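# Close the footlocker lid over three cartons gently

## Task

Get all three cartons inside the footlocker and close its lid completely, with the footlocker left upright (not toppled, not tilted). The lid must not be dropped shut from more than slightly open or slammed, and the result must hold without the robot keeping anything in place.

## Robot and tools

ROBOT. A Hello Robot Stretch 3 with one arm: a two-wheel base (0.33 m long, 0.34 m wide), a lift sliding on a mast, and a telescoping arm that reaches out to the robot's right side, ending in a wrist and a two-finger gripper. The base cannot move sideways, so to shift the gripper along the robot's forward direction you drive the base. Turning in place pivots about the point midway between the wheels, 0.05 m behind the front edge. With the arm pulled in and the wrist folded, a spin sweeps a 0.28 m radius; an unfolded level gripper reaches past that.

FRAMES. Base frame: origin on the floor between the drive wheels, x forward, y left, z up. hand_pose is reported in this frame, at the point where closed fingertips meet. Odometry frame is the base frame as it was when the scene started. Headings run -3.142 to 3.142, left positive.

execute_actions. Argument actions: a list run in order (empty list just reports state and images). Each action may hold robot, steps (integer 1 to 450 control steps, 30 per second, default 1) and until (only alongside steps; ends the action early once all its conditions hold). steps alone just waits. robot is one command, a list of up to 8 commands run one after another, or {"stop": true}, which brakes everything and clears the queue. A command can contain:
- base: exactly one of translate_m (metres, relative offset from where the base is when that command begins, forward positive, magnitude at most 1) or rotate_rad (radians, relative turn in place, left/counter-clockwise positive, magnitude at most 3.2).
- joints: named absolute targets, each a single number; unnamed joints keep their previous target. lift_m 0 to 1.1 (arm height on mast); arm_m 0 to 0.52 (extension); wrist_yaw_rad -1.345 to 4.42 (0 along the arm, positive toward the front, 3.0 folded over the base); wrist_pitch_rad -1.57 to 0.451 (0 level, negative tips fingers down); wrist_roll_rad -2.911 to 2.911; gripper_m -0.089 to 0.179 (larger is wider; real fingertip gap is a bit less, about 0.007 less nearly shut, 0.025 less fully open, zero below 0.007); head_pan_rad -3.953 to 1.73 (0 forward, positive left, -1.57 faces along the arm); head_tilt_rad -1.53 to 0.419 (negative down).
- contact_limits: {"arm_m": effort percent 1 to 100}, the motor effort at which the arm's motion halts; lower is gentler, too low stops instantly. Lasts until the next arm command.
- pause_s (only as a queue item): wait up to 15 seconds.
A queued item begins only after everything in the previous one ended done (off_target also counts for base and gripper). Any new command takes over at once and discards the rest of the older queue. One invalid value rejects the entire call, and nothing in it runs.
until: {"robot": {...}} with fields such as status "ended" (no motion and no running queue), base_status, queue, queue_left, refusals, or a joint's reading, _goal or _status; numbers compared as [op, value] with =, !=, <, <=, >, >=; statuses by word or ["!=", "moving"]. {"any": {"status": "ended"}} fires when the first motion or queue ends. Typical wait: steps 450 with until robot status ended.

zoom_image: camera (head_camera, nav_camera or wrist_camera) and region [x0, y0, x1, y1] in that camera's pixels, top-left origin, at most 504 by 504; gives a closer look at the latest image.

finished_scene: scene number (1 or 2); ends the current scene irreversibly and reports success. Finish only once all motion has stopped and the goal holds on its own.

CAMERAS. head_camera and nav_camera are on the head, aimed by head pan and tilt; wrist_camera rides on the gripper. Each result ends with one image per camera.

RESULTS. base_status and joint_status give each motion's state: moving, done (within tolerance), off_target (stopped short, may still push), contact_stop (arm or lift hit something and went slack), time_out, stopped, not_commanded, torque_fault (wrist servo shut off for about 10 s, joint limp, goals refused). The bracket after base_status shows distance travelled from wheel counts versus the goal. joint_goals, measured_speeds, motor_effort (percent, positive toward higher values, peak in brackets, noisy and biased), refusals, queue and queue_left are listed. on_its_own appears when the robot has changed a goal, a joint is slack or off, a motor is loaded at rest, or the base leans 3 degrees or more. refused:/dropped: lines name the failing goal (actions and commands counted from 0). lidar_m: 12 distances in metres, 30-degree sectors starting straight ahead and going counter-clockwise, at 0.17 m height. wrist_depth_mm and head_depth_mm: 7x7 median depth grids. base_tilt in degrees (forward, right).

SPEED. Full base speed (0.30 m/s, 1.9 rad/s) only when lift_m below 0.30, arm_m below 0.03 and wrist_yaw_rad above 2.54; otherwise 0.10 m/s and 0.63 rad/s.

GRIPPING. Close below the object's width to grasp; open at least 0.02 above the touch value to let go. Readings and done do not prove you hold anything; too tight a squeeze triggers a stall guard and slipping.

AVOID. Fold or unfold the wrist only with lift_m 0.32 to 0.95, wrist_pitch_rad -0.4 and roll near 0; with yaw below -0.4 keep pitch at -0.5 or lower. Pushing a rigid object with the gripper above about 0.45 m can tip the robot, more so on a repeated push or with a raised contact limit. Do not drive while holding or pushing something fixed. If the base snags or leans, reverse the last move in small steps, pull the gripper free, and lower lift to about 0.2 if still tipped. Lower the lid gently all the way rather than letting it drop; avoid slams, drops, hard hits and long hard pushes that cause wrist servo faults. Loose items may occasionally get nudged by an outside push.

Each tool is called after "Call:" as name(argument=value, ...) on one line, values as JSON.

## Session

Call:
execute_actions(actions=[])

Scene clock: 0.00 s.
robot.base_odometry: x=+0.000 y=+0.000 heading=+0.000 (m, m, rad; robot's odometry frame)
robot.turned_by_wheels: +0.000 (rad since the last result)
robot.turned_by_imu: +0.000 (rad since the last result)
robot.base_tilt: forward=+0.7 right=-0.2 (deg)
robot.lidar_m: 2.02 1.66 1.49 1.53 1.86 2.77 2.79 1.73 1.55 2.27 2.22 1.51
robot.head_depth_mm: 1831 1842 1831 1843 1848 1625 1195 / 1882 1919 1906 1899 1918 1623 1250 / 1959 1964 1951 1957 1983 1610 1944 / 1980 2060 2023 2052 2045 1580 2027 / 1994 2138 2102 2117 2119 1567 2096 / 2025 2237 2235 2228 2237 1539 2160 / 2025 2195 2226 2280 2280 1636 2061
robot.base_status: not_commanded
robot.joint_positions: lift_m=+0.569 arm_m=-0.002 wrist_yaw_rad=+2.921 wrist_pitch_rad=-0.557 wrist_roll_rad=+0.000 gripper_m=+0.037 head_pan_rad=-0.020 head_tilt_rad=+0.010
robot.joint_goals: lift_m=+0.569 arm_m=-0.002 wrist_yaw_rad=+2.921 wrist_pitch_rad=-0.557 wrist_roll_rad=+0.000 gripper_m=+0.037 head_pan_rad=-0.020 head_tilt_rad=+0.010
robot.joint_status: lift_m=not_commanded arm_m=not_commanded wrist_yaw_rad=not_commanded wrist_pitch_rad=not_commanded wrist_roll_rad=not_commanded gripper_m=not_commanded head_pan_rad=not_commanded head_tilt_rad=not_commanded
robot.measured_speeds: translate_m=+0.000 rotate_rad=+0.000 lift_m=+0.000 arm_m=+0.000 wrist_yaw_rad=+0.000 wrist_pitch_rad=+0.000 wrist_roll_rad=+0.000 head_pan_rad=+0.000 head_tilt_rad=+0.000
robot: refusals=0 queue=idle queue_left=0
robot.motor_effort: left_wheel=-1 right_wheel=+0 lift_m=+18 arm_m=-1 wrist_yaw_rad=+0 wrist_pitch_rad=+5 wrist_roll_rad=+0 gripper_m=+0 head_pan_rad=+0 head_tilt_rad=+1 (%)
robot.hand_pose: x=+0.0237 y=+0.0573 z=+0.5522 quat_wxyz=(+0.269, +0.697, +0.119, +0.655) (m; robot's base frame)
robot.wrist_depth_mm: - - - - - - - / - - - - - - - / - - - - - - - / - - - - - - - / 903 895 924 912 912 907 911 / 771 774 - 779 782 773 780 / 682 679 674 701 681 682 681
pictures: head_camera (sideways: a quarter turn clockwise sets it upright), nav_camera (sideways: a quarter turn counterclockwise sets it upright), wrist_camera
Images, in order (width x height): head_camera 896x504, nav_camera 672x504, wrist_camera 644x364.

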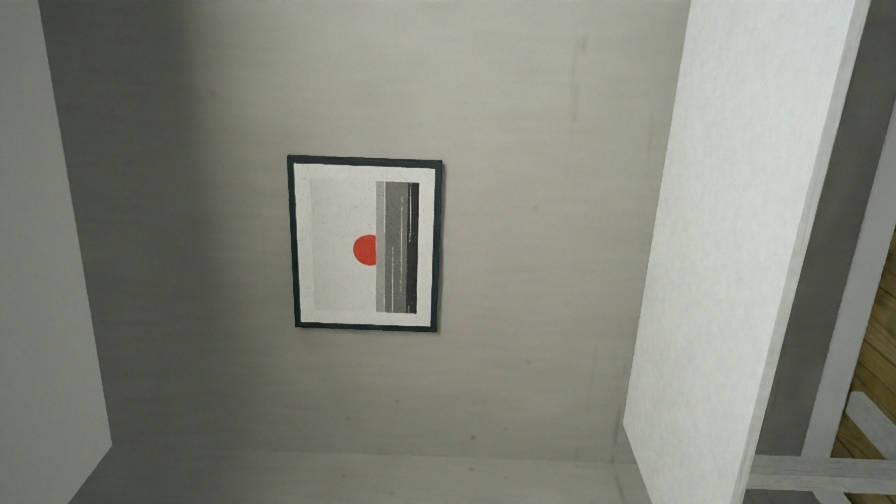

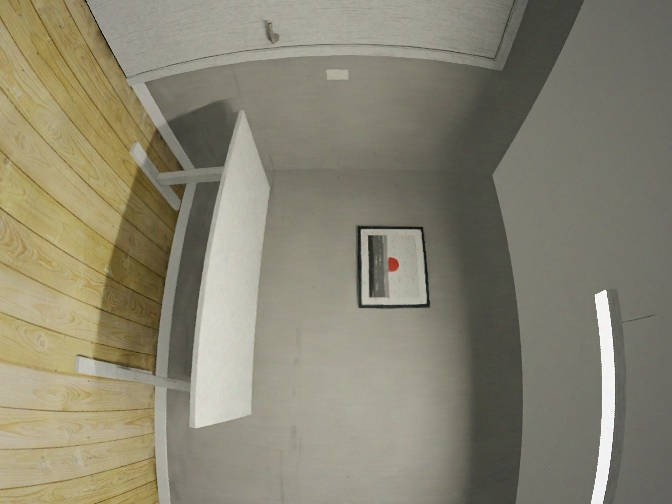

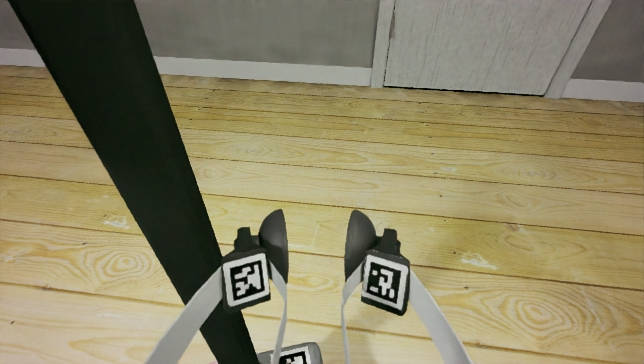

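Call:
execute_actions(actions=[{"robot":{"joints":{"head_pan_rad":-2.3,"head_tilt_rad":-0.6}},"steps":200,"until":{"robot":{"status":"ended"}}}])

Scene clock: 3.10 s.
robot.base_odometry: x=+0.000 y=+0.000 heading=+0.000 (m, m, rad; robot's odometry frame)
robot.turned_by_wheels: +0.000 (rad since the last result)
robot.turned_by_imu: +0.000 (rad since the last result)
robot.base_tilt: forward=+0.7 right=-0.1 (deg)
robot.lidar_m: 2.02 1.66 1.49 1.52 1.86 2.78 2.79 1.73 1.55 2.27 2.22 1.51
robot.head_depth_mm: 2211 2432 2736 2224 1790 1477 1248 / 2150 2367 2643 2173 1774 1460 1249 / 2081 2277 2385 2005 1758 1463 1244 / 2000 2197 2357 1965 1766 1458 1247 / 1958 2125 2278 1870 1755 1456 1239 / 1910 2091 2222 1875 1757 1454 1243 / 1849 2006 2229 2205 1753 1449 1239
robot.base_status: not_commanded
robot.joint_positions: lift_m=+0.569 arm_m=-0.002 wrist_yaw_rad=+2.921 wrist_pitch_rad=-0.557 wrist_roll_rad=+0.000 gripper_m=+0.037 head_pan_rad=-2.293 head_tilt_rad=-0.592
robot.joint_goals: lift_m=+0.569 arm_m=-0.002 wrist_yaw_rad=+2.921 wrist_pitch_rad=-0.557 wrist_roll_rad=+0.000 gripper_m=+0.037 head_pan_rad=-2.300 head_tilt_rad=-0.600
robot.joint_status: lift_m=not_commanded arm_m=not_commanded wrist_yaw_rad=not_commanded wrist_pitch_rad=not_commanded wrist_roll_rad=not_commanded gripper_m=not_commanded head_pan_rad=done head_tilt_rad=done
robot.measured_speeds: translate_m=+0.000 rotate_rad=+0.000 lift_m=+0.000 arm_m=+0.000 wrist_yaw_rad=+0.000 wrist_pitch_rad=+0.000 wrist_roll_rad=+0.000 head_pan_rad=+0.000 head_tilt_rad=+0.000
robot: refusals=0 queue=done queue_left=0
robot.motor_effort: left_wheel=-1(1) right_wheel=+1(0) lift_m=+18(18) arm_m=-1(0) wrist_yaw_rad=+0(2) wrist_pitch_rad=+5(5) wrist_roll_rad=+0(0) gripper_m=+0(1) head_pan_rad=-2(26) head_tilt_rad=-4(28) (%)
robot.hand_pose: x=+0.0237 y=+0.0573 z=+0.5522 quat_wxyz=(+0.269, +0.697, +0.119, +0.655) (m; robot's base frame)
robot.wrist_depth_mm: - - - - - - - / - - - - - - - / - - - - - - - / - - - - - - - / 885 898 927 906 917 901 903 / 765 781 - 772 784 781 775 / 685 673 669 691 685 682 676
pictures: head_camera (sideways: a quarter turn clockwise sets it upright), nav_camera (sideways: a quarter turn counterclockwise sets it upright), wrist_camera
camera_calibration (this result's frames):
head_camera: T_world_to_cam=[[0.337115, 0.453135, -0.825241, 1.08576], [0.779315, -0.626116, -0.0254422, 0.0346686], [-0.528225, -0.634545, -0.564208, 0.697956], [0, 0, 0, 1]] pos_world=[-0.0243654, -0.0274033, 1.29069]
nav_camera: T_world_to_cam=[[-0.377306, -0.448212, 0.810399, -1.01527], [-0.756634, 0.653773, 0.00931225, 0.0474252], [-0.533991, -0.609662, -0.585804, 0.720538], [0, 0, 0, 1]] pos_world=[0.0375758, -0.0467786, 1.24443]
wrist_camera: T_world_to_cam=[[0.975817, -0.217739, -0.0192773, -0.00310816], [-0.158704, -0.645071, -0.74746, 0.49031], [0.150316, 0.732444, -0.664027, 0.48877], [0, 0, 0, 1]] pos_world=[0.00737724, -0.0423886, 0.690983]
Images, in order (width x height): head_camera 896x504, nav_camera 672x504, wrist_camera 644x364.

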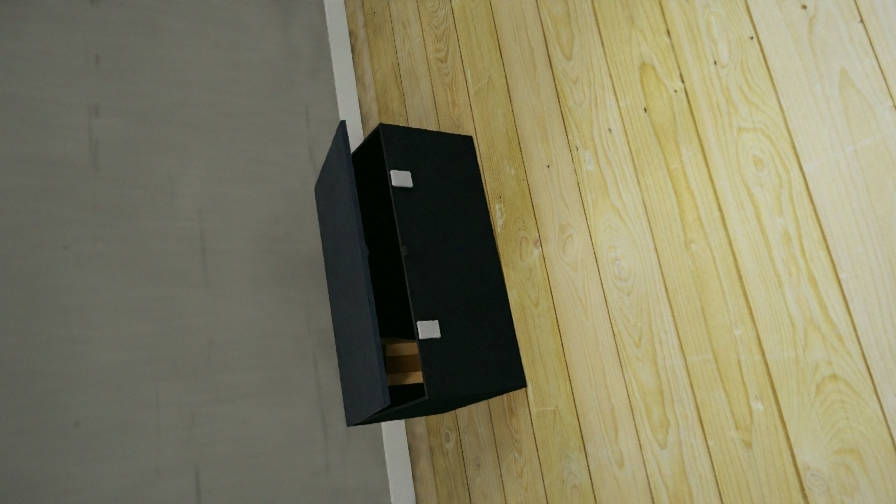

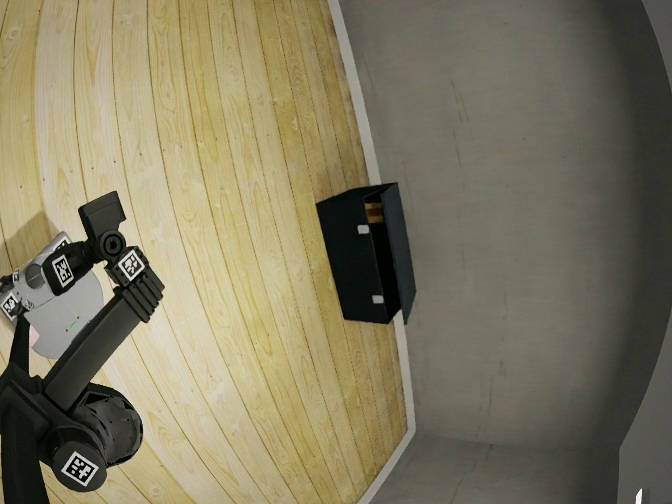

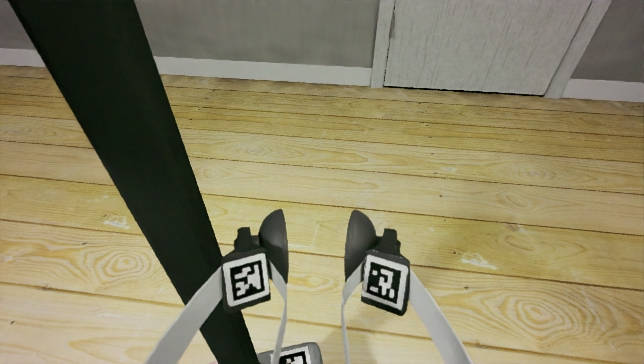

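Call:
execute_actions(actions=[{"robot":[{"joints":{"lift_m":0.28}},{"base":{"rotate_rad":0.876}},{"base":{"translate_m":-0.965}},{"base":{"rotate_rad":-1.2},"joints":{"head_pan_rad":-1.6,"head_tilt_rad":-0.9}},{"joints":{"lift_m":0.55,"wrist_pitch_rad":-0.4}},{"joints":{"wrist_yaw_rad":0,"gripper_m":0}},{"joints":{"wrist_pitch_rad":0,"lift_m":0.45}}],"steps":450,"until":{"robot":{"status":"ended"}}},{"steps":450,"until":{"robot":{"status":"ended"}}}])

Scene clock: 27.43 s.
robot.base_odometry: x=-0.618 y=-0.741 heading=-0.324 (m, m, rad; robot's odometry frame)
robot.turned_by_wheels: -0.324 (rad since the last result)
robot.turned_by_imu: -0.333 (rad since the last result)
robot.base_tilt: forward=+0.6 right=-0.2 (deg)
robot.lidar_m: 2.34 2.02 2.48 2.43 2.53 2.53 2.44 1.89 0.66 0.64 0.66 1.96
robot.head_depth_mm: 1204 1401 1538 1137 1236 1247 1124 / 1214 1404 1545 1137 1244 1245 1167 / 1225 1412 1547 1134 1236 1239 - / 1221 1416 1550 1134 1184 1268 1125 / 1229 1426 1596 1127 1241 1239 1120 / 1245 1435 1694 1598 1389 1241 1118 / 1241 1438 1703 1609 1397 1240 1121
robot.base_status: done (rotate_rad -1.1999 of -1.2000)
robot.joint_positions: lift_m=+0.450 arm_m=-0.002 wrist_yaw_rad=+0.002 wrist_pitch_rad=-0.026 wrist_roll_rad=+0.000 gripper_m=+0.000 head_pan_rad=-1.607 head_tilt_rad=-0.889
robot.joint_goals: lift_m=+0.450 arm_m=-0.002 wrist_yaw_rad=+0.000 wrist_pitch_rad=+0.000 wrist_roll_rad=+0.000 gripper_m=+0.000 head_pan_rad=-1.600 head_tilt_rad=-0.900
robot.joint_status: lift_m=done arm_m=not_commanded wrist_yaw_rad=done wrist_pitch_rad=done wrist_roll_rad=not_commanded gripper_m=done head_pan_rad=done head_tilt_rad=done
robot.measured_speeds: translate_m=+0.000 rotate_rad=+0.000 lift_m=+0.000 arm_m=+0.000 wrist_yaw_rad=+0.000 wrist_pitch_rad=+0.000 wrist_roll_rad=+0.000 head_pan_rad=+0.000 head_tilt_rad=+0.000
robot: refusals=0 queue=done queue_left=0
robot.motor_effort: left_wheel=+3(14) right_wheel=-3(11) lift_m=+15(22) arm_m=-1(1) wrist_yaw_rad=-3(3) wrist_pitch_rad=+10(9) wrist_roll_rad=+0(0) gripper_m=-3(83) head_pan_rad=+3(26) head_tilt_rad=-5(22) (%)
robot.hand_pose: x=-0.0208 y=-0.3981 z=+0.5583 quat_wxyz=(+0.707, +0.010, -0.707, -0.009) (m; robot's base frame)
robot.wrist_depth_mm: - - - - - - - / - - - - - - - / - - - - - - - / - - - - - - - / - - 824 - 605 618 624 / - - 719 - 931 917 703 / 944 937 450 453 457 459 463
pictures: head_camera (sideways: a quarter turn clockwise sets it upright), nav_camera (sideways: a quarter turn counterclockwise sets it upright), wrist_camera
camera_calibration (this result's frames):
head_camera: T_world_to_cam=[[-0.018253, 0.780771, -0.62455, 0.826367], [0.999833, 0.0144665, -0.011136, 0.0146913], [0.000340326, -0.624649, -0.780905, 0.976586], [0, 0, 0, 1]] pos_world=[0.0000625393, -0.0353922, 1.27889]
nav_camera: T_world_to_cam=[[-0.0157749, -0.797078, 0.60367, -0.748066], [-0.999682, 0.0244539, 0.00616525, 0.0530079], [-0.0196763, -0.603381, -0.79721, 0.992359], [0, 0, 0, 1]] pos_world=[0.0607163, 0.00120725, 1.24238]
wrist_camera: T_world_to_cam=[[-0.999779, -0.0139126, -0.0157635, -0.0206797], [0.0127689, 0.193862, -0.980946, 0.661977], [0.0167034, -0.98093, -0.193641, -0.114421], [0, 0, 0, 1]] pos_world=[-0.0272166, -0.240859, 0.626881]
Images, in order (width x height): head_camera 896x504, nav_camera 672x504, wrist_camera 644x364.

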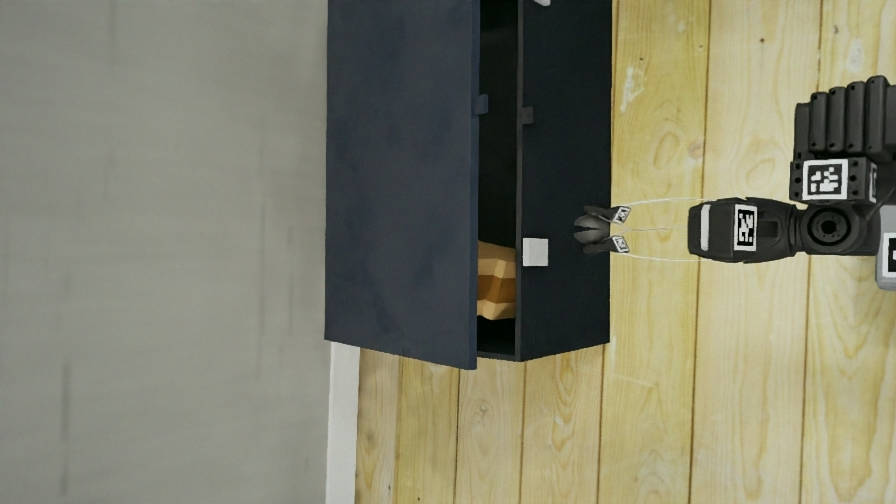

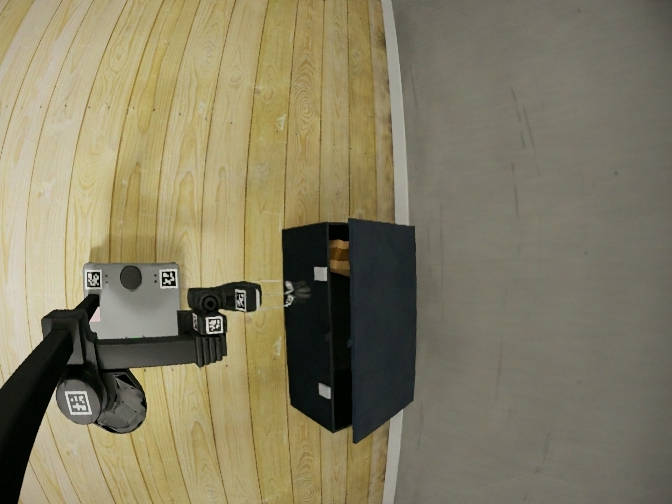

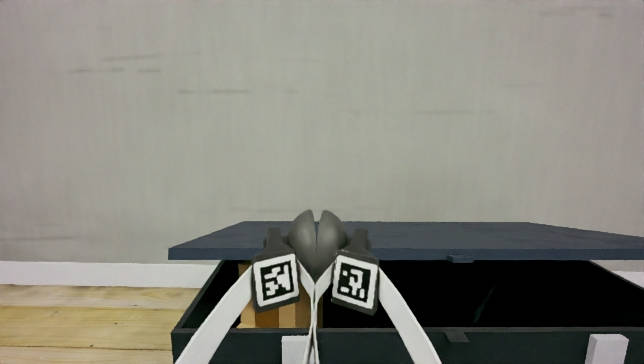

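Call:
execute_actions(actions=[{"robot":[{"joints":{"lift_m":0.275}},{"joints":{"arm_m":0.3}},{"joints":{"lift_m":0.42}},{"joints":{"lift_m":0.55,"arm_m":0.37}}],"steps":450,"until":{"robot":{"status":"ended"}}}])

Scene clock: 45.07 s.
robot.base_odometry: x=-0.618 y=-0.741 heading=-0.324 (m, m, rad; robot's odometry frame)
robot.turned_by_wheels: +0.000 (rad since the last result)
robot.turned_by_imu: +0.000 (rad since the last result)
robot.base_tilt: forward=+0.6 right=-0.3 (deg)
robot.lidar_m: 2.34 2.03 2.49 2.43 2.53 2.52 2.44 1.89 0.67 0.64 0.66 1.96
robot.head_depth_mm: 1210 1399 1394 1537 1235 1240 1138 / 1213 1410 1404 1535 1188 - - / 1216 1411 1401 - 1237 1254 1125 / 1224 1408 1407 1190 1243 1242 1130 / 1232 1415 1407 1308 1239 1237 1115 / 1232 1435 1693 1594 1399 1242 1116 / 1237 1432 1712 1585 1393 1240 1117
robot.base_status: done (rotate_rad -1.1998 of -1.2000)
robot.joint_positions: lift_m=+0.550 arm_m=+0.370 wrist_yaw_rad=+0.003 wrist_pitch_rad=-0.078 wrist_roll_rad=+0.000 gripper_m=+0.000 head_pan_rad=-1.607 head_tilt_rad=-0.889
robot.joint_goals: lift_m=+0.550 arm_m=+0.370 wrist_yaw_rad=+0.000 wrist_pitch_rad=+0.000 wrist_roll_rad=+0.000 gripper_m=+0.000 head_pan_rad=-1.600 head_tilt_rad=-0.900
robot.joint_status: lift_m=done arm_m=done wrist_yaw_rad=done wrist_pitch_rad=done wrist_roll_rad=not_commanded gripper_m=done head_pan_rad=done head_tilt_rad=done
robot.measured_speeds: translate_m=+0.000 rotate_rad=+0.000 lift_m=+0.000 arm_m=+0.000 wrist_yaw_rad=+0.000 wrist_pitch_rad=+0.000 wrist_roll_rad=+0.000 head_pan_rad=+0.000 head_tilt_rad=+0.000
robot: refusals=0 queue=done queue_left=0
robot.motor_effort: left_wheel=+3(3) right_wheel=-4(4) lift_m=+24(27) arm_m=+4(6) wrist_yaw_rad=-2(3) wrist_pitch_rad=+31(40) wrist_roll_rad=+0(0) gripper_m=-4(2) head_pan_rad=+2(3) head_tilt_rad=-4(4) (%)
robot.hand_pose: x=-0.0208 y=-0.7681 z=+0.6442 quat_wxyz=(+0.707, +0.029, -0.706, -0.027) (m; robot's base frame)
robot.wrist_depth_mm: 701 696 693 682 679 681 669 / 727 719 712 710 712 696 693 / 750 750 744 743 727 727 724 / 471 772 768 759 751 755 752 / 198 198 199 182 201 201 203 / 853 303 289 - 308 311 314 / 897 882 547 549 548 555 556
pictures: head_camera (sideways: a quarter turn clockwise sets it upright), nav_camera (sideways: a quarter turn counterclockwise sets it upright), wrist_camera
camera_calibration (this result's frames):
head_camera: T_world_to_cam=[[-0.0182532, 0.780772, -0.62455, 0.826367], [0.999833, 0.0144667, -0.011136, 0.0146912], [0.000340487, -0.624649, -0.780906, 0.976587], [0, 0, 0, 1]] pos_world=[0.0000625481, -0.0353922, 1.27889]
nav_camera: T_world_to_cam=[[-0.0157747, -0.797078, 0.60367, -0.748066], [-0.999682, 0.0244536, 0.00616525, 0.0530079], [-0.0196761, -0.603381, -0.797211, 0.99236], [0, 0, 0, 1]] pos_world=[0.0607163, 0.00120729, 1.24238]
wrist_camera: T_world_to_cam=[[-0.999779, -0.0132188, -0.0163422, -0.0235343], [0.0126021, 0.245283, -0.96937, 0.850054], [0.0168223, -0.969361, -0.245062, -0.418787], [0, 0, 0, 1]] pos_world=[-0.0271966, -0.614771, 0.721003]
Images, in order (width x height): head_camera 896x504, nav_camera 672x504, wrist_camera 644x364.

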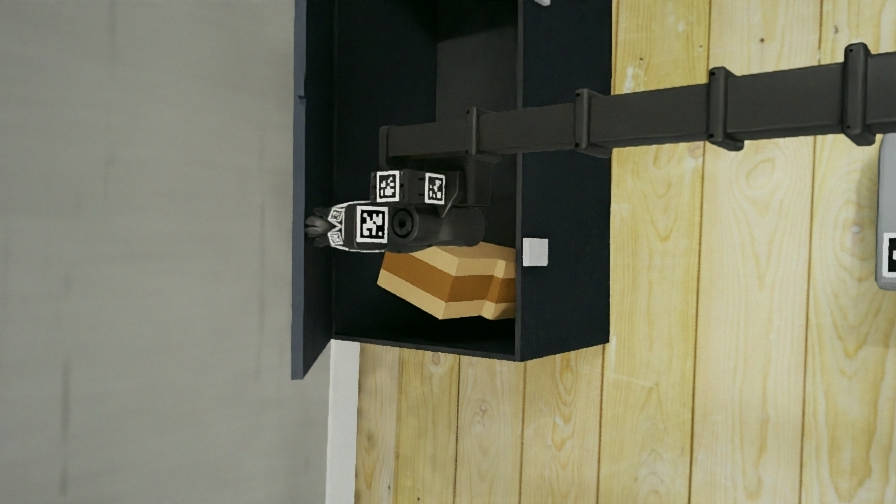

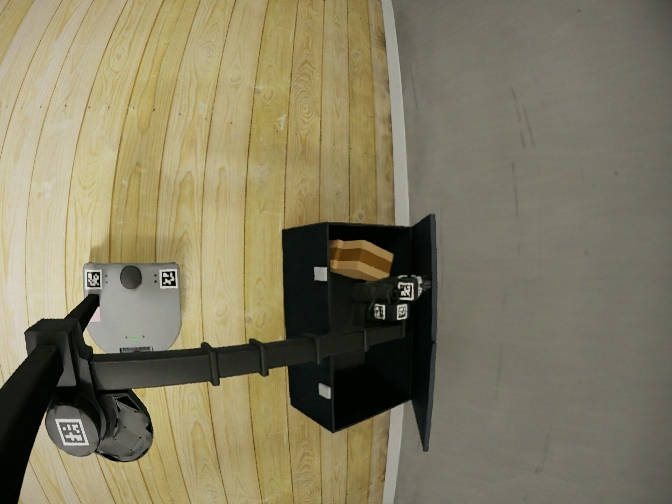

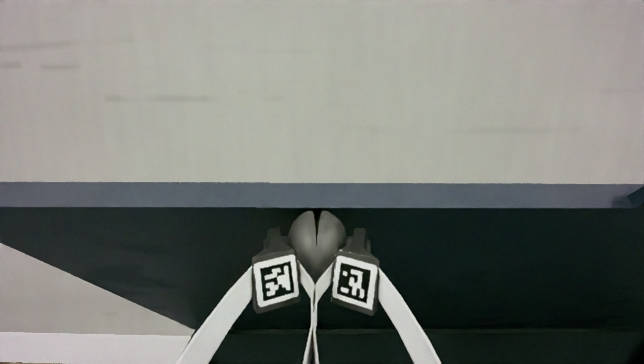

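Call:
execute_actions(actions=[{"robot":[{"base":{"translate_m":0.145}},{"joints":{"lift_m":0.42,"arm_m":0.33}},{"joints":{"lift_m":0.29,"arm_m":0.37}}],"steps":450,"until":{"robot":{"status":"ended"}}}])

Call:
execute_actions(actions=[{"robot":[{"base":{"translate_m":-0.22}},{"joints":{"arm_m":0.32}},{"joints":{"lift_m":0.5,"arm_m":0.35}}],"steps":450,"until":{"robot":{"status":"ended"}}}])

Scene clock: 58.07 s.
robot.base_odometry: x=-0.480 y=-0.787 heading=-0.324 (m, m, rad; robot's odometry frame)
robot.turned_by_wheels: +0.000 (rad since the last result)
robot.turned_by_imu: +0.000 (rad since the last result)
robot.base_tilt: forward=+0.6 right=-0.1 (deg)
robot.lidar_m: 2.19 1.89 2.49 2.42 2.53 2.66 2.59 0.92 0.66 0.64 1.41 1.96
robot.head_depth_mm: 1211 1388 1533 1128 1231 1249 1123 / 1215 1413 1537 1129 1231 1248 1118 / 1219 1407 1550 1124 1309 1241 1111 / 1228 1413 1594 1120 1334 1243 1126 / 1227 1413 1691 1600 1393 1241 1118 / 1236 1432 1700 1603 1395 1248 1119 / 1244 1439 1712 1604 1403 1237 1116
robot.base_status: done (translate_m +0.1450 of +0.1450)
robot.joint_positions: lift_m=+0.290 arm_m=+0.369 wrist_yaw_rad=-0.003 wrist_pitch_rad=-0.040 wrist_roll_rad=+0.000 gripper_m=+0.000 head_pan_rad=-1.607 head_tilt_rad=-0.889
robot.joint_goals: lift_m=+0.290 arm_m=+0.370 wrist_yaw_rad=+0.000 wrist_pitch_rad=+0.000 wrist_roll_rad=+0.000 gripper_m=+0.000 head_pan_rad=-1.600 head_tilt_rad=-0.900
robot.joint_status: lift_m=done arm_m=done wrist_yaw_rad=done wrist_pitch_rad=done wrist_roll_rad=not_commanded gripper_m=done head_pan_rad=done head_tilt_rad=done
robot.measured_speeds: translate_m=+0.000 rotate_rad=+0.000 lift_m=+0.000 arm_m=+0.000 wrist_yaw_rad=+0.000 wrist_pitch_rad=+0.000 wrist_roll_rad=+0.000 head_pan_rad=+0.000 head_tilt_rad=+0.000
robot: refusals=0 queue=done queue_left=0
robot.motor_effort: left_wheel=+0(8) right_wheel=-1(13) lift_m=+14(28) arm_m=+6(7) wrist_yaw_rad=+2(16) wrist_pitch_rad=+16(37) wrist_roll_rad=+0(0) gripper_m=-1(3) head_pan_rad=+3(2) head_tilt_rad=-4(4) (%)
robot.hand_pose: x=-0.0222 y=-0.7694 z=+0.3946 quat_wxyz=(+0.707, +0.013, -0.707, -0.015) (m; robot's base frame)
robot.wrist_depth_mm: 704 702 696 697 697 687 678 / 732 722 715 713 707 714 705 / - 741 744 743 736 727 721 / - - - - - - - / - - - - - - - / 827 818 802 - 166 168 519 / 673 683 296 170 151 141 539
pictures: head_camera (sideways: a quarter turn clockwise sets it upright), nav_camera (sideways: a quarter turn counterclockwise sets it upright), wrist_camera
camera_calibration (this result's frames):
head_camera: T_world_to_cam=[[-0.0182632, 0.780786, -0.624531, 0.826343], [0.999833, 0.0144804, -0.0111348, 0.0146897], [0.000349569, -0.624631, -0.78092, 0.976606], [0, 0, 0, 1]] pos_world=[0.0000630445, -0.0353917, 1.27889]
nav_camera: T_world_to_cam=[[-0.0157645, -0.797093, 0.603651, -0.748041], [-0.999682, 0.02444, 0.00616497, 0.0530082], [-0.0196673, -0.603362, -0.797225, 0.992378], [0, 0, 0, 1]] pos_world=[0.0607163, 0.00120943, 1.24238]
wrist_camera: T_world_to_cam=[[-0.999838, -0.00837228, -0.0159305, -0.0254551], [0.0138438, 0.20779, -0.978075, 0.583065], [0.0114989, -0.978138, -0.207641, -0.50281], [0, 0, 0, 1]] pos_world=[-0.027741, -0.613186, 0.465472]
Images, in order (width x height): head_camera 896x504, nav_camera 672x504, wrist_camera 644x364.

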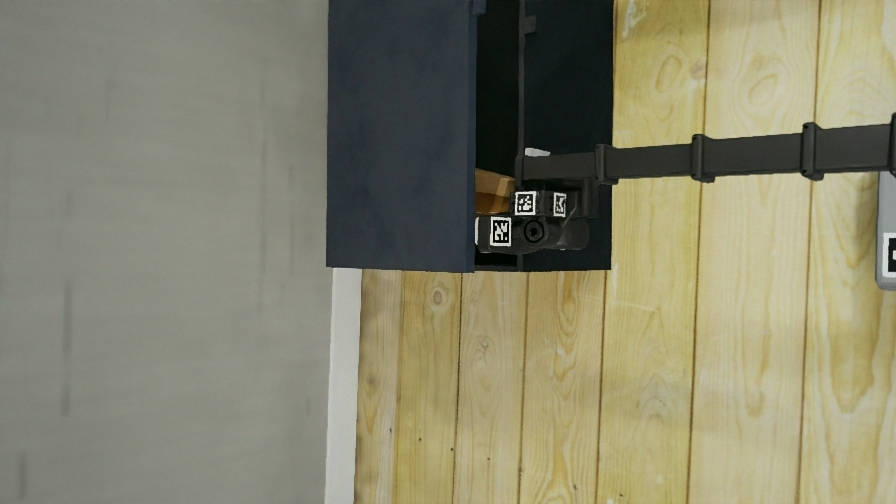

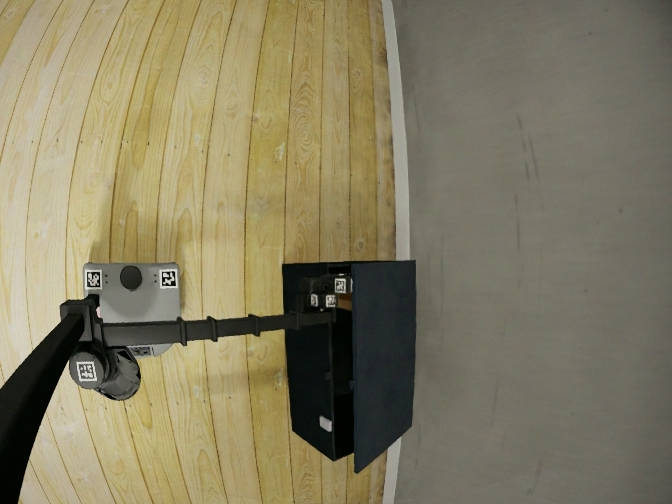

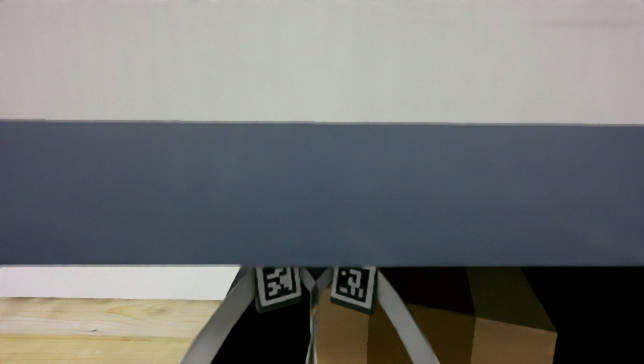

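Scene clock: 65.47 s.
robot.base_odometry: x=-0.689 y=-0.718 heading=-0.324 (m, m, rad; robot's odometry frame)
robot.turned_by_wheels: +0.000 (rad since the last result)
robot.turned_by_imu: -0.001 (rad since the last result)
robot.base_tilt: forward=+0.6 right=-0.2 (deg)
robot.lidar_m: 2.42 2.10 2.50 2.43 2.54 2.45 2.37 1.89 0.67 0.64 0.66 1.95
robot.head_depth_mm: 1212 1398 1535 1517 1243 1241 1127 / 1204 1391 1542 1525 1241 1246 - / 1216 1397 1552 1500 1268 1253 1134 / 1221 1405 1565 1489 1248 1249 1130 / 1228 1427 1560 1204 1238 1245 1120 / 1227 1427 1602 1432 1322 1244 1121 / 1234 1427 1710 1604 1391 1240 1116
robot.base_status: done (translate_m -0.2200 of -0.2200)
robot.joint_positions: lift_m=+0.500 arm_m=+0.350 wrist_yaw_rad=+0.069 wrist_pitch_rad=-0.089 wrist_roll_rad=+0.000 gripper_m=+0.000 head_pan_rad=-1.607 head_tilt_rad=-0.889
robot.joint_goals: lift_m=+0.500 arm_m=+0.350 wrist_yaw_rad=+0.067 wrist_pitch_rad=+0.000 wrist_roll_rad=+0.000 gripper_m=+0.000 head_pan_rad=-1.600 head_tilt_rad=-0.900
robot.joint_status: lift_m=done arm_m=done wrist_yaw_rad=done wrist_pitch_rad=done wrist_roll_rad=not_commanded gripper_m=done head_pan_rad=done head_tilt_rad=done
robot.measured_speeds: translate_m=+0.000 rotate_rad=+0.000 lift_m=+0.000 arm_m=+0.000 wrist_yaw_rad=+0.000 wrist_pitch_rad=+0.000 wrist_roll_rad=+0.000 head_pan_rad=+0.000 head_tilt_rad=+0.000
robot: refusals=0 queue=done queue_left=0
robot.on_its_own: wrist_yaw_rad is held at +0.067, not at your +0.000, by its stall guard, which is not easing now; wrist_pitch_rad is at rest, and its effort (+35) is outside its rest range (-20 to +32)
robot.motor_effort: left_wheel=+3(27) right_wheel=-4(44) lift_m=+24(27) arm_m=+2(5) wrist_yaw_rad=-2(54) wrist_pitch_rad=+35(42) wrist_roll_rad=+0(0) gripper_m=-2(12) head_pan_rad=+3(3) head_tilt_rad=-4(4) (%)
robot.hand_pose: x=-0.0040 y=-0.7472 z=+0.5916 quat_wxyz=(+0.707, +0.056, -0.704, -0.007) (m; robot's base frame)
robot.wrist_depth_mm: 743 736 711 706 685 672 657 / 783 775 752 722 711 694 676 / 835 810 775 758 744 723 711 / 161 159 157 156 154 151 145 / 245 233 222 184 206 197 190 / 948 914 477 - 422 405 374 / 916 849 586 574 565 560 546
pictures: head_camera (sideways: a quarter turn clockwise sets it upright), nav_camera (sideways: a quarter turn counterclockwise sets it upright), wrist_camera
camera_calibration (this result's frames):
head_camera: T_world_to_cam=[[-0.0182999, 0.780826, -0.62448, 0.826276], [0.999832, 0.01453, -0.0111315, 0.0146854], [0.000381943, -0.624579, -0.780961, 0.976659], [0, 0, 0, 1]] pos_world=[0.0000648286, -0.0353905, 1.27889]
nav_camera: T_world_to_cam=[[-0.015727, -0.797133, 0.603599, -0.747973], [-0.999683, 0.0243908, 0.00616421, 0.0530093], [-0.0196359, -0.603311, -0.797264, 0.992429], [0, 0, 0, 1]] pos_world=[0.0607164, 0.001216, 1.24238]
wrist_camera: T_world_to_cam=[[-0.996723, -0.079201, -0.016471, -0.056583], [-0.00432132, 0.255445, -0.966814, 0.799719], [0.08078, -0.963574, -0.25495, -0.401243], [0, 0, 0, 1]] pos_world=[-0.0205293, -0.595393, 0.66995]
Images, in order (width x height): head_camera 896x504, nav_camera 672x504, wrist_camera 644x364.

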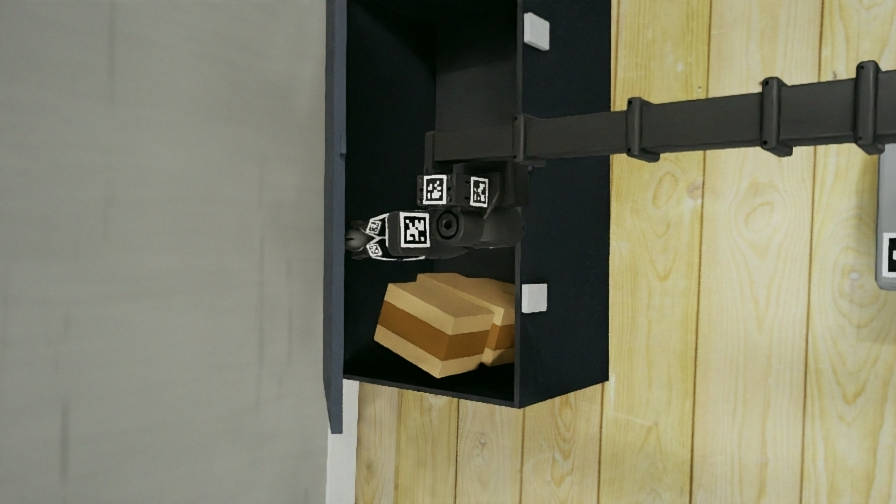

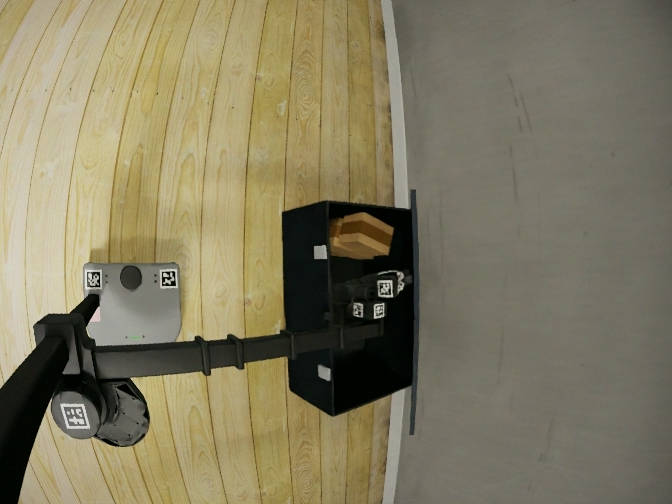

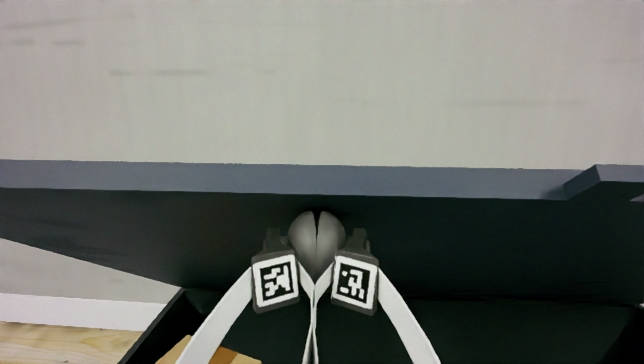

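Call:
execute_actions(actions=[{"robot":[{"base":{"translate_m":0.235},"joints":{"wrist_yaw_rad":0}},{"joints":{"lift_m":0.42,"arm_m":0.40,"wrist_pitch_rad":-0.2}},{"joints":{"lift_m":0.37,"arm_m":0.42,"wrist_pitch_rad":-0.5}}],"steps":450,"until":{"robot":{"status":"ended"}}}])

Call:
execute_actions(actions=[{"robot":[{"base":{"translate_m":-0.2}},{"joints":{"lift_m":0.5,"wrist_pitch_rad":0}}],"steps":450,"until":{"robot":{"status":"ended"}}}])

Scene clock: 75.40 s.
robot.base_odometry: x=-0.466 y=-0.792 heading=-0.324 (m, m, rad; robot's odometry frame)
robot.turned_by_wheels: +0.000 (rad since the last result)
robot.turned_by_imu: +0.000 (rad since the last result)
robot.base_tilt: forward=+0.7 right=-0.1 (deg)
robot.lidar_m: 2.18 1.88 2.49 2.41 2.53 2.69 2.61 0.92 0.66 0.63 1.41 1.96
robot.head_depth_mm: 1216 1401 1536 1511 1226 1247 1129 / 1215 1405 1542 1514 1234 1242 1125 / 1218 1408 1549 1017 1286 1245 1119 / 1220 1420 1608 1568 1326 1247 1133 / 1229 1424 1701 1605 1415 1244 1118 / 1230 1419 1703 1604 1404 1234 1120 / 1247 1437 1717 1601 1393 1237 1119
robot.base_status: done (translate_m +0.2350 of +0.2350)
robot.joint_positions: lift_m=+0.420 arm_m=+0.399 wrist_yaw_rad=-0.003 wrist_pitch_rad=-0.283 wrist_roll_rad=+0.000 gripper_m=+0.000 head_pan_rad=-1.607 head_tilt_rad=-0.889
robot.joint_goals: lift_m=+0.420 arm_m=+0.400 wrist_yaw_rad=+0.000 wrist_pitch_rad=-0.200 wrist_roll_rad=+0.000 gripper_m=+0.000 head_pan_rad=-1.600 head_tilt_rad=-0.900
robot.joint_status: lift_m=done arm_m=done wrist_yaw_rad=done wrist_pitch_rad=off_target wrist_roll_rad=not_commanded gripper_m=done head_pan_rad=done head_tilt_rad=done
robot.measured_speeds: translate_m=+0.000 rotate_rad=+0.000 lift_m=+0.000 arm_m=+0.000 wrist_yaw_rad=+0.000 wrist_pitch_rad=+0.000 wrist_roll_rad=+0.000 head_pan_rad=+0.000 head_tilt_rad=+0.000
robot: refusals=0 queue=dropped queue_left=0
robot.on_its_own: wrist_pitch_rad is at rest, and its effort (+33) is outside its rest range (-20 to +32)
robot.motor_effort: left_wheel=+0(16) right_wheel=+0(15) lift_m=+16(27) arm_m=+8(7) wrist_yaw_rad=+3(20) wrist_pitch_rad=+33(36) wrist_roll_rad=+0(0) gripper_m=-2(4) head_pan_rad=+2(2) head_tilt_rad=-4(4) (%)
robot.hand_pose: x=-0.0222 y=-0.7836 z=+0.4642 quat_wxyz=(+0.700, +0.099, -0.700, -0.101) (m; robot's base frame)
robot.wrist_depth_mm: 651 642 643 639 630 633 628 / 695 694 682 673 679 681 678 / 749 742 741 733 733 727 733 / - - - - - - - / - - - - - - - / 740 728 - - 253 587 598 / 643 648 634 234 219 605 615
pictures: head_camera (sideways: a quarter turn clockwise sets it upright), nav_camera (sideways: a quarter turn counterclockwise sets it upright), wrist_camera
dropped: robot: command 1 of its queue: wrist_pitch_rad: off_target
camera_calibration (this result's frames):
head_camera: T_world_to_cam=[[-0.0183017, 0.780826, -0.62448, 0.826276], [0.999832, 0.0145323, -0.0111315, 0.0146854], [0.000383356, -0.624579, -0.780961, 0.976659], [0, 0, 0, 1]] pos_world=[0.0000649087, -0.0353905, 1.27889]
nav_camera: T_world_to_cam=[[-0.0157252, -0.797133, 0.603599, -0.747974], [-0.999684, 0.0243885, 0.00616421, 0.0530092], [-0.0196346, -0.603311, -0.797264, 0.992429], [0, 0, 0, 1]] pos_world=[0.0607164, 0.00121612, 1.24238]
wrist_camera: T_world_to_cam=[[-0.999827, -0.00397146, -0.0181464, -0.0200028], [0.0145877, 0.436934, -0.899375, 0.797056], [0.0115006, -0.899485, -0.436801, -0.334208], [0, 0, 0, 1]] pos_world=[-0.027783, -0.648956, 0.570507]
Images, in order (width x height): head_camera 896x504, nav_camera 672x504, wrist_camera 644x364.

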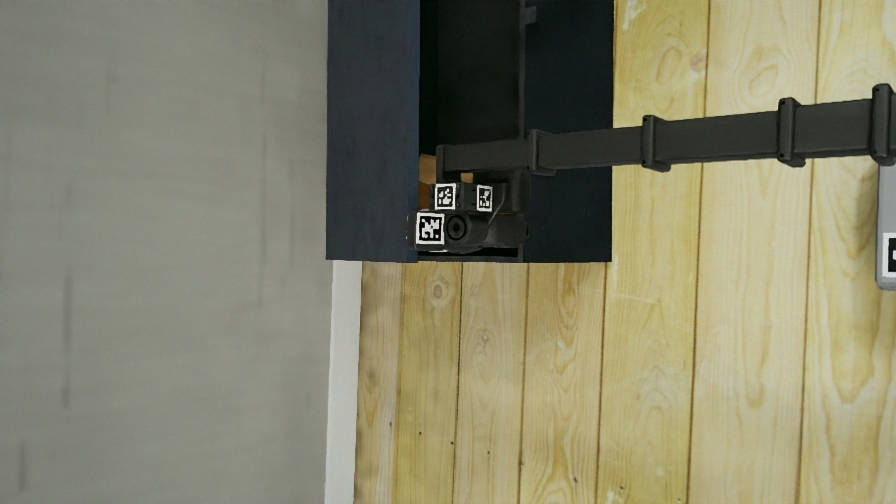

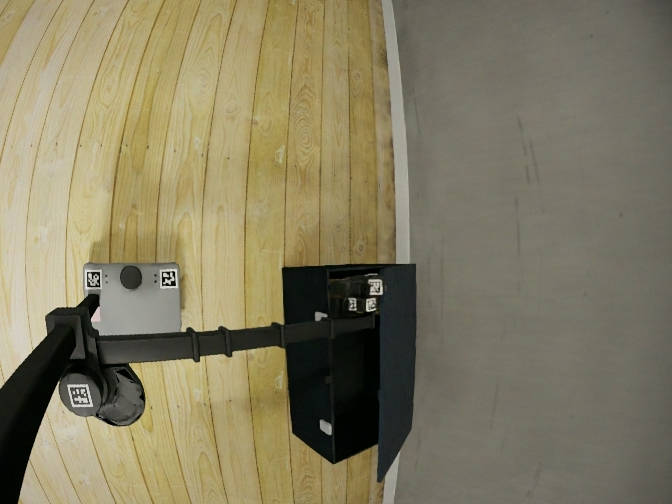

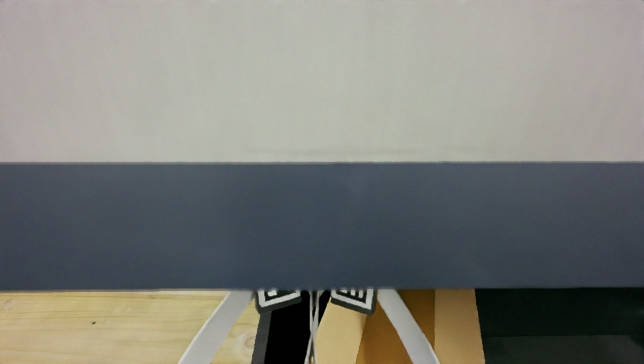

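Scene clock: 79.83 s.
robot.base_odometry: x=-0.656 y=-0.729 heading=-0.324 (m, m, rad; robot's odometry frame)
robot.turned_by_wheels: +0.000 (rad since the last result)
robot.turned_by_imu: +0.000 (rad since the last result)
robot.base_tilt: forward=+0.6 right=-0.1 (deg)
robot.lidar_m: 2.38 2.06 2.48 2.43 2.53 2.48 2.40 1.89 0.67 0.64 0.66 1.95
robot.head_depth_mm: 1206 1402 1445 1548 1235 1251 1120 / 1212 1403 1454 1540 1241 1257 - / 1229 1417 1445 - 1250 1249 1131 / 1220 1409 1560 1286 1236 1240 1123 / 1238 1411 1445 1190 1239 1235 1121 / 1230 1423 1697 1569 1377 1242 1120 / 1242 1439 1712 1598 1400 1233 1114
robot.base_status: done (translate_m -0.2000 of -0.2000)
robot.joint_positions: lift_m=+0.500 arm_m=+0.400 wrist_yaw_rad=+0.092 wrist_pitch_rad=-0.091 wrist_roll_rad=-0.002 gripper_m=+0.000 head_pan_rad=-1.607 head_tilt_rad=-0.889
robot.joint_goals: lift_m=+0.500 arm_m=+0.400 wrist_yaw_rad=+0.089 wrist_pitch_rad=+0.000 wrist_roll_rad=-0.002 gripper_m=+0.000 head_pan_rad=-1.600 head_tilt_rad=-0.900
robot.joint_status: lift_m=done arm_m=done wrist_yaw_rad=done wrist_pitch_rad=off_target wrist_roll_rad=not_commanded gripper_m=done head_pan_rad=done head_tilt_rad=done
robot.measured_speeds: translate_m=+0.000 rotate_rad=+0.000 lift_m=+0.000 arm_m=+0.000 wrist_yaw_rad=+0.000 wrist_pitch_rad=+0.000 wrist_roll_rad=+0.000 head_pan_rad=+0.000 head_tilt_rad=+0.000
robot: refusals=0 queue=dropped queue_left=0
robot.on_its_own: wrist_yaw_rad is held at +0.089, not at your +0.000, by its stall guard, which is not easing now; wrist_pitch_rad is at rest, and its effort (+36) is outside its rest range (-20 to +32)
robot.motor_effort: left_wheel=+3(17) right_wheel=-4(26) lift_m=+24(29) arm_m=+3(6) wrist_yaw_rad=-3(27) wrist_pitch_rad=+36(52) wrist_roll_rad=+1(1) gripper_m=-2(5) head_pan_rad=+2(3) head_tilt_rad=-3(5) (%)
robot.hand_pose: x=+0.0019 y=-0.7966 z=+0.5911 quat_wxyz=(+0.708, +0.065, -0.703, +0.000) (m; robot's base frame)
robot.wrist_depth_mm: 720 694 678 654 639 618 606 / 754 730 709 685 655 639 619 / 131 128 126 123 120 118 115 / 161 156 150 145 140 135 131 / 241 226 213 181 195 185 178 / 932 875 360 - 312 298 278 / 904 899 527 517 506 490 476
pictures: head_camera (sideways: a quarter turn clockwise sets it upright), nav_camera (sideways: a quarter turn counterclockwise sets it upright), wrist_camera
camera_calibration (this result's frames):
head_camera: T_world_to_cam=[[-0.0183034, 0.780827, -0.624479, 0.826275], [0.999832, 0.0145346, -0.0111314, 0.0146853], [0.000384806, -0.624579, -0.780962, 0.97666], [0, 0, 0, 1]] pos_world=[0.0000649899, -0.0353905, 1.27889]
nav_camera: T_world_to_cam=[[-0.0157234, -0.797134, 0.603598, -0.747972], [-0.999684, 0.0243862, 0.00616419, 0.0530093], [-0.0196332, -0.60331, -0.797265, 0.99243], [0, 0, 0, 1]] pos_world=[0.0607164, 0.00121631, 1.24238]
wrist_camera: T_world_to_cam=[[-0.994592, -0.102757, -0.0150807, -0.0741771], [-0.0118998, 0.257001, -0.966338, 0.812851], [0.103173, -0.960933, -0.256834, -0.446263], [0, 0, 0, 1]] pos_world=[-0.0180607, -0.645354, 0.669755]
Images, in order (width x height): head_camera 896x504, nav_camera 672x504, wrist_camera 644x364.

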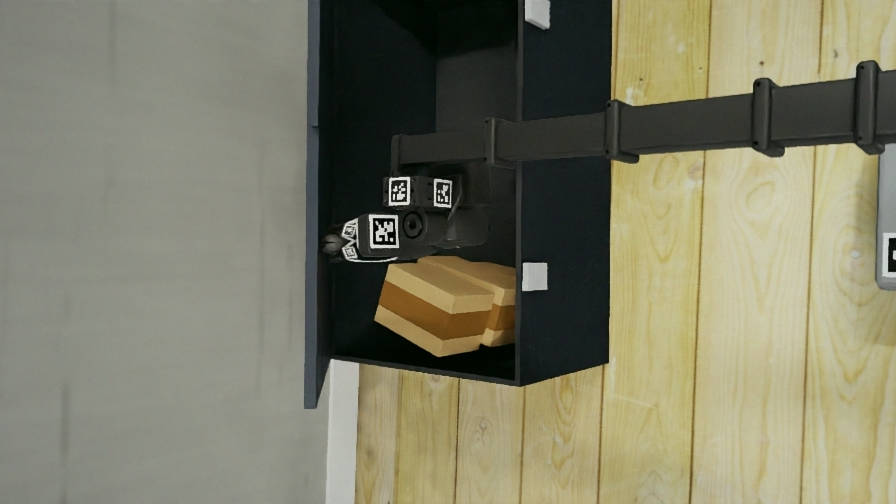

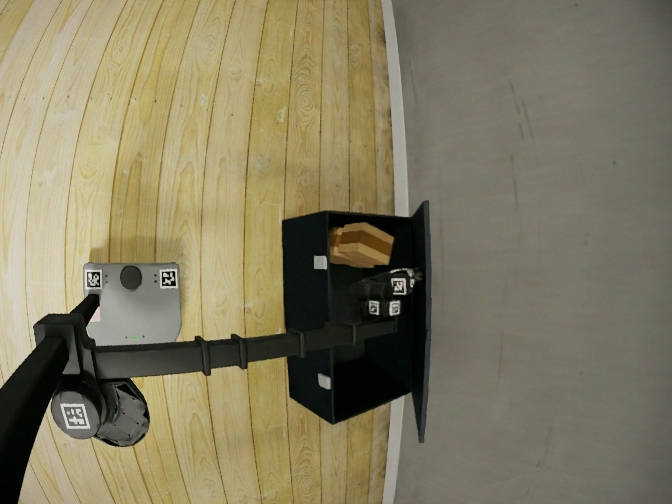

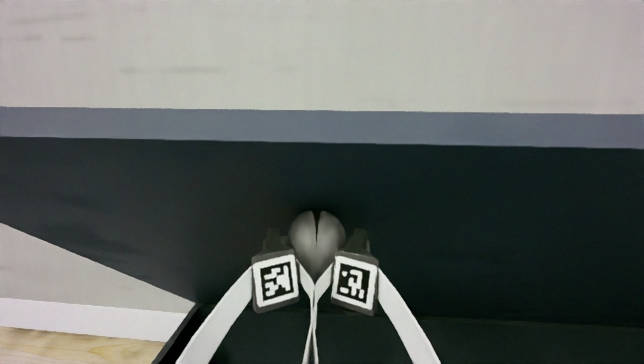

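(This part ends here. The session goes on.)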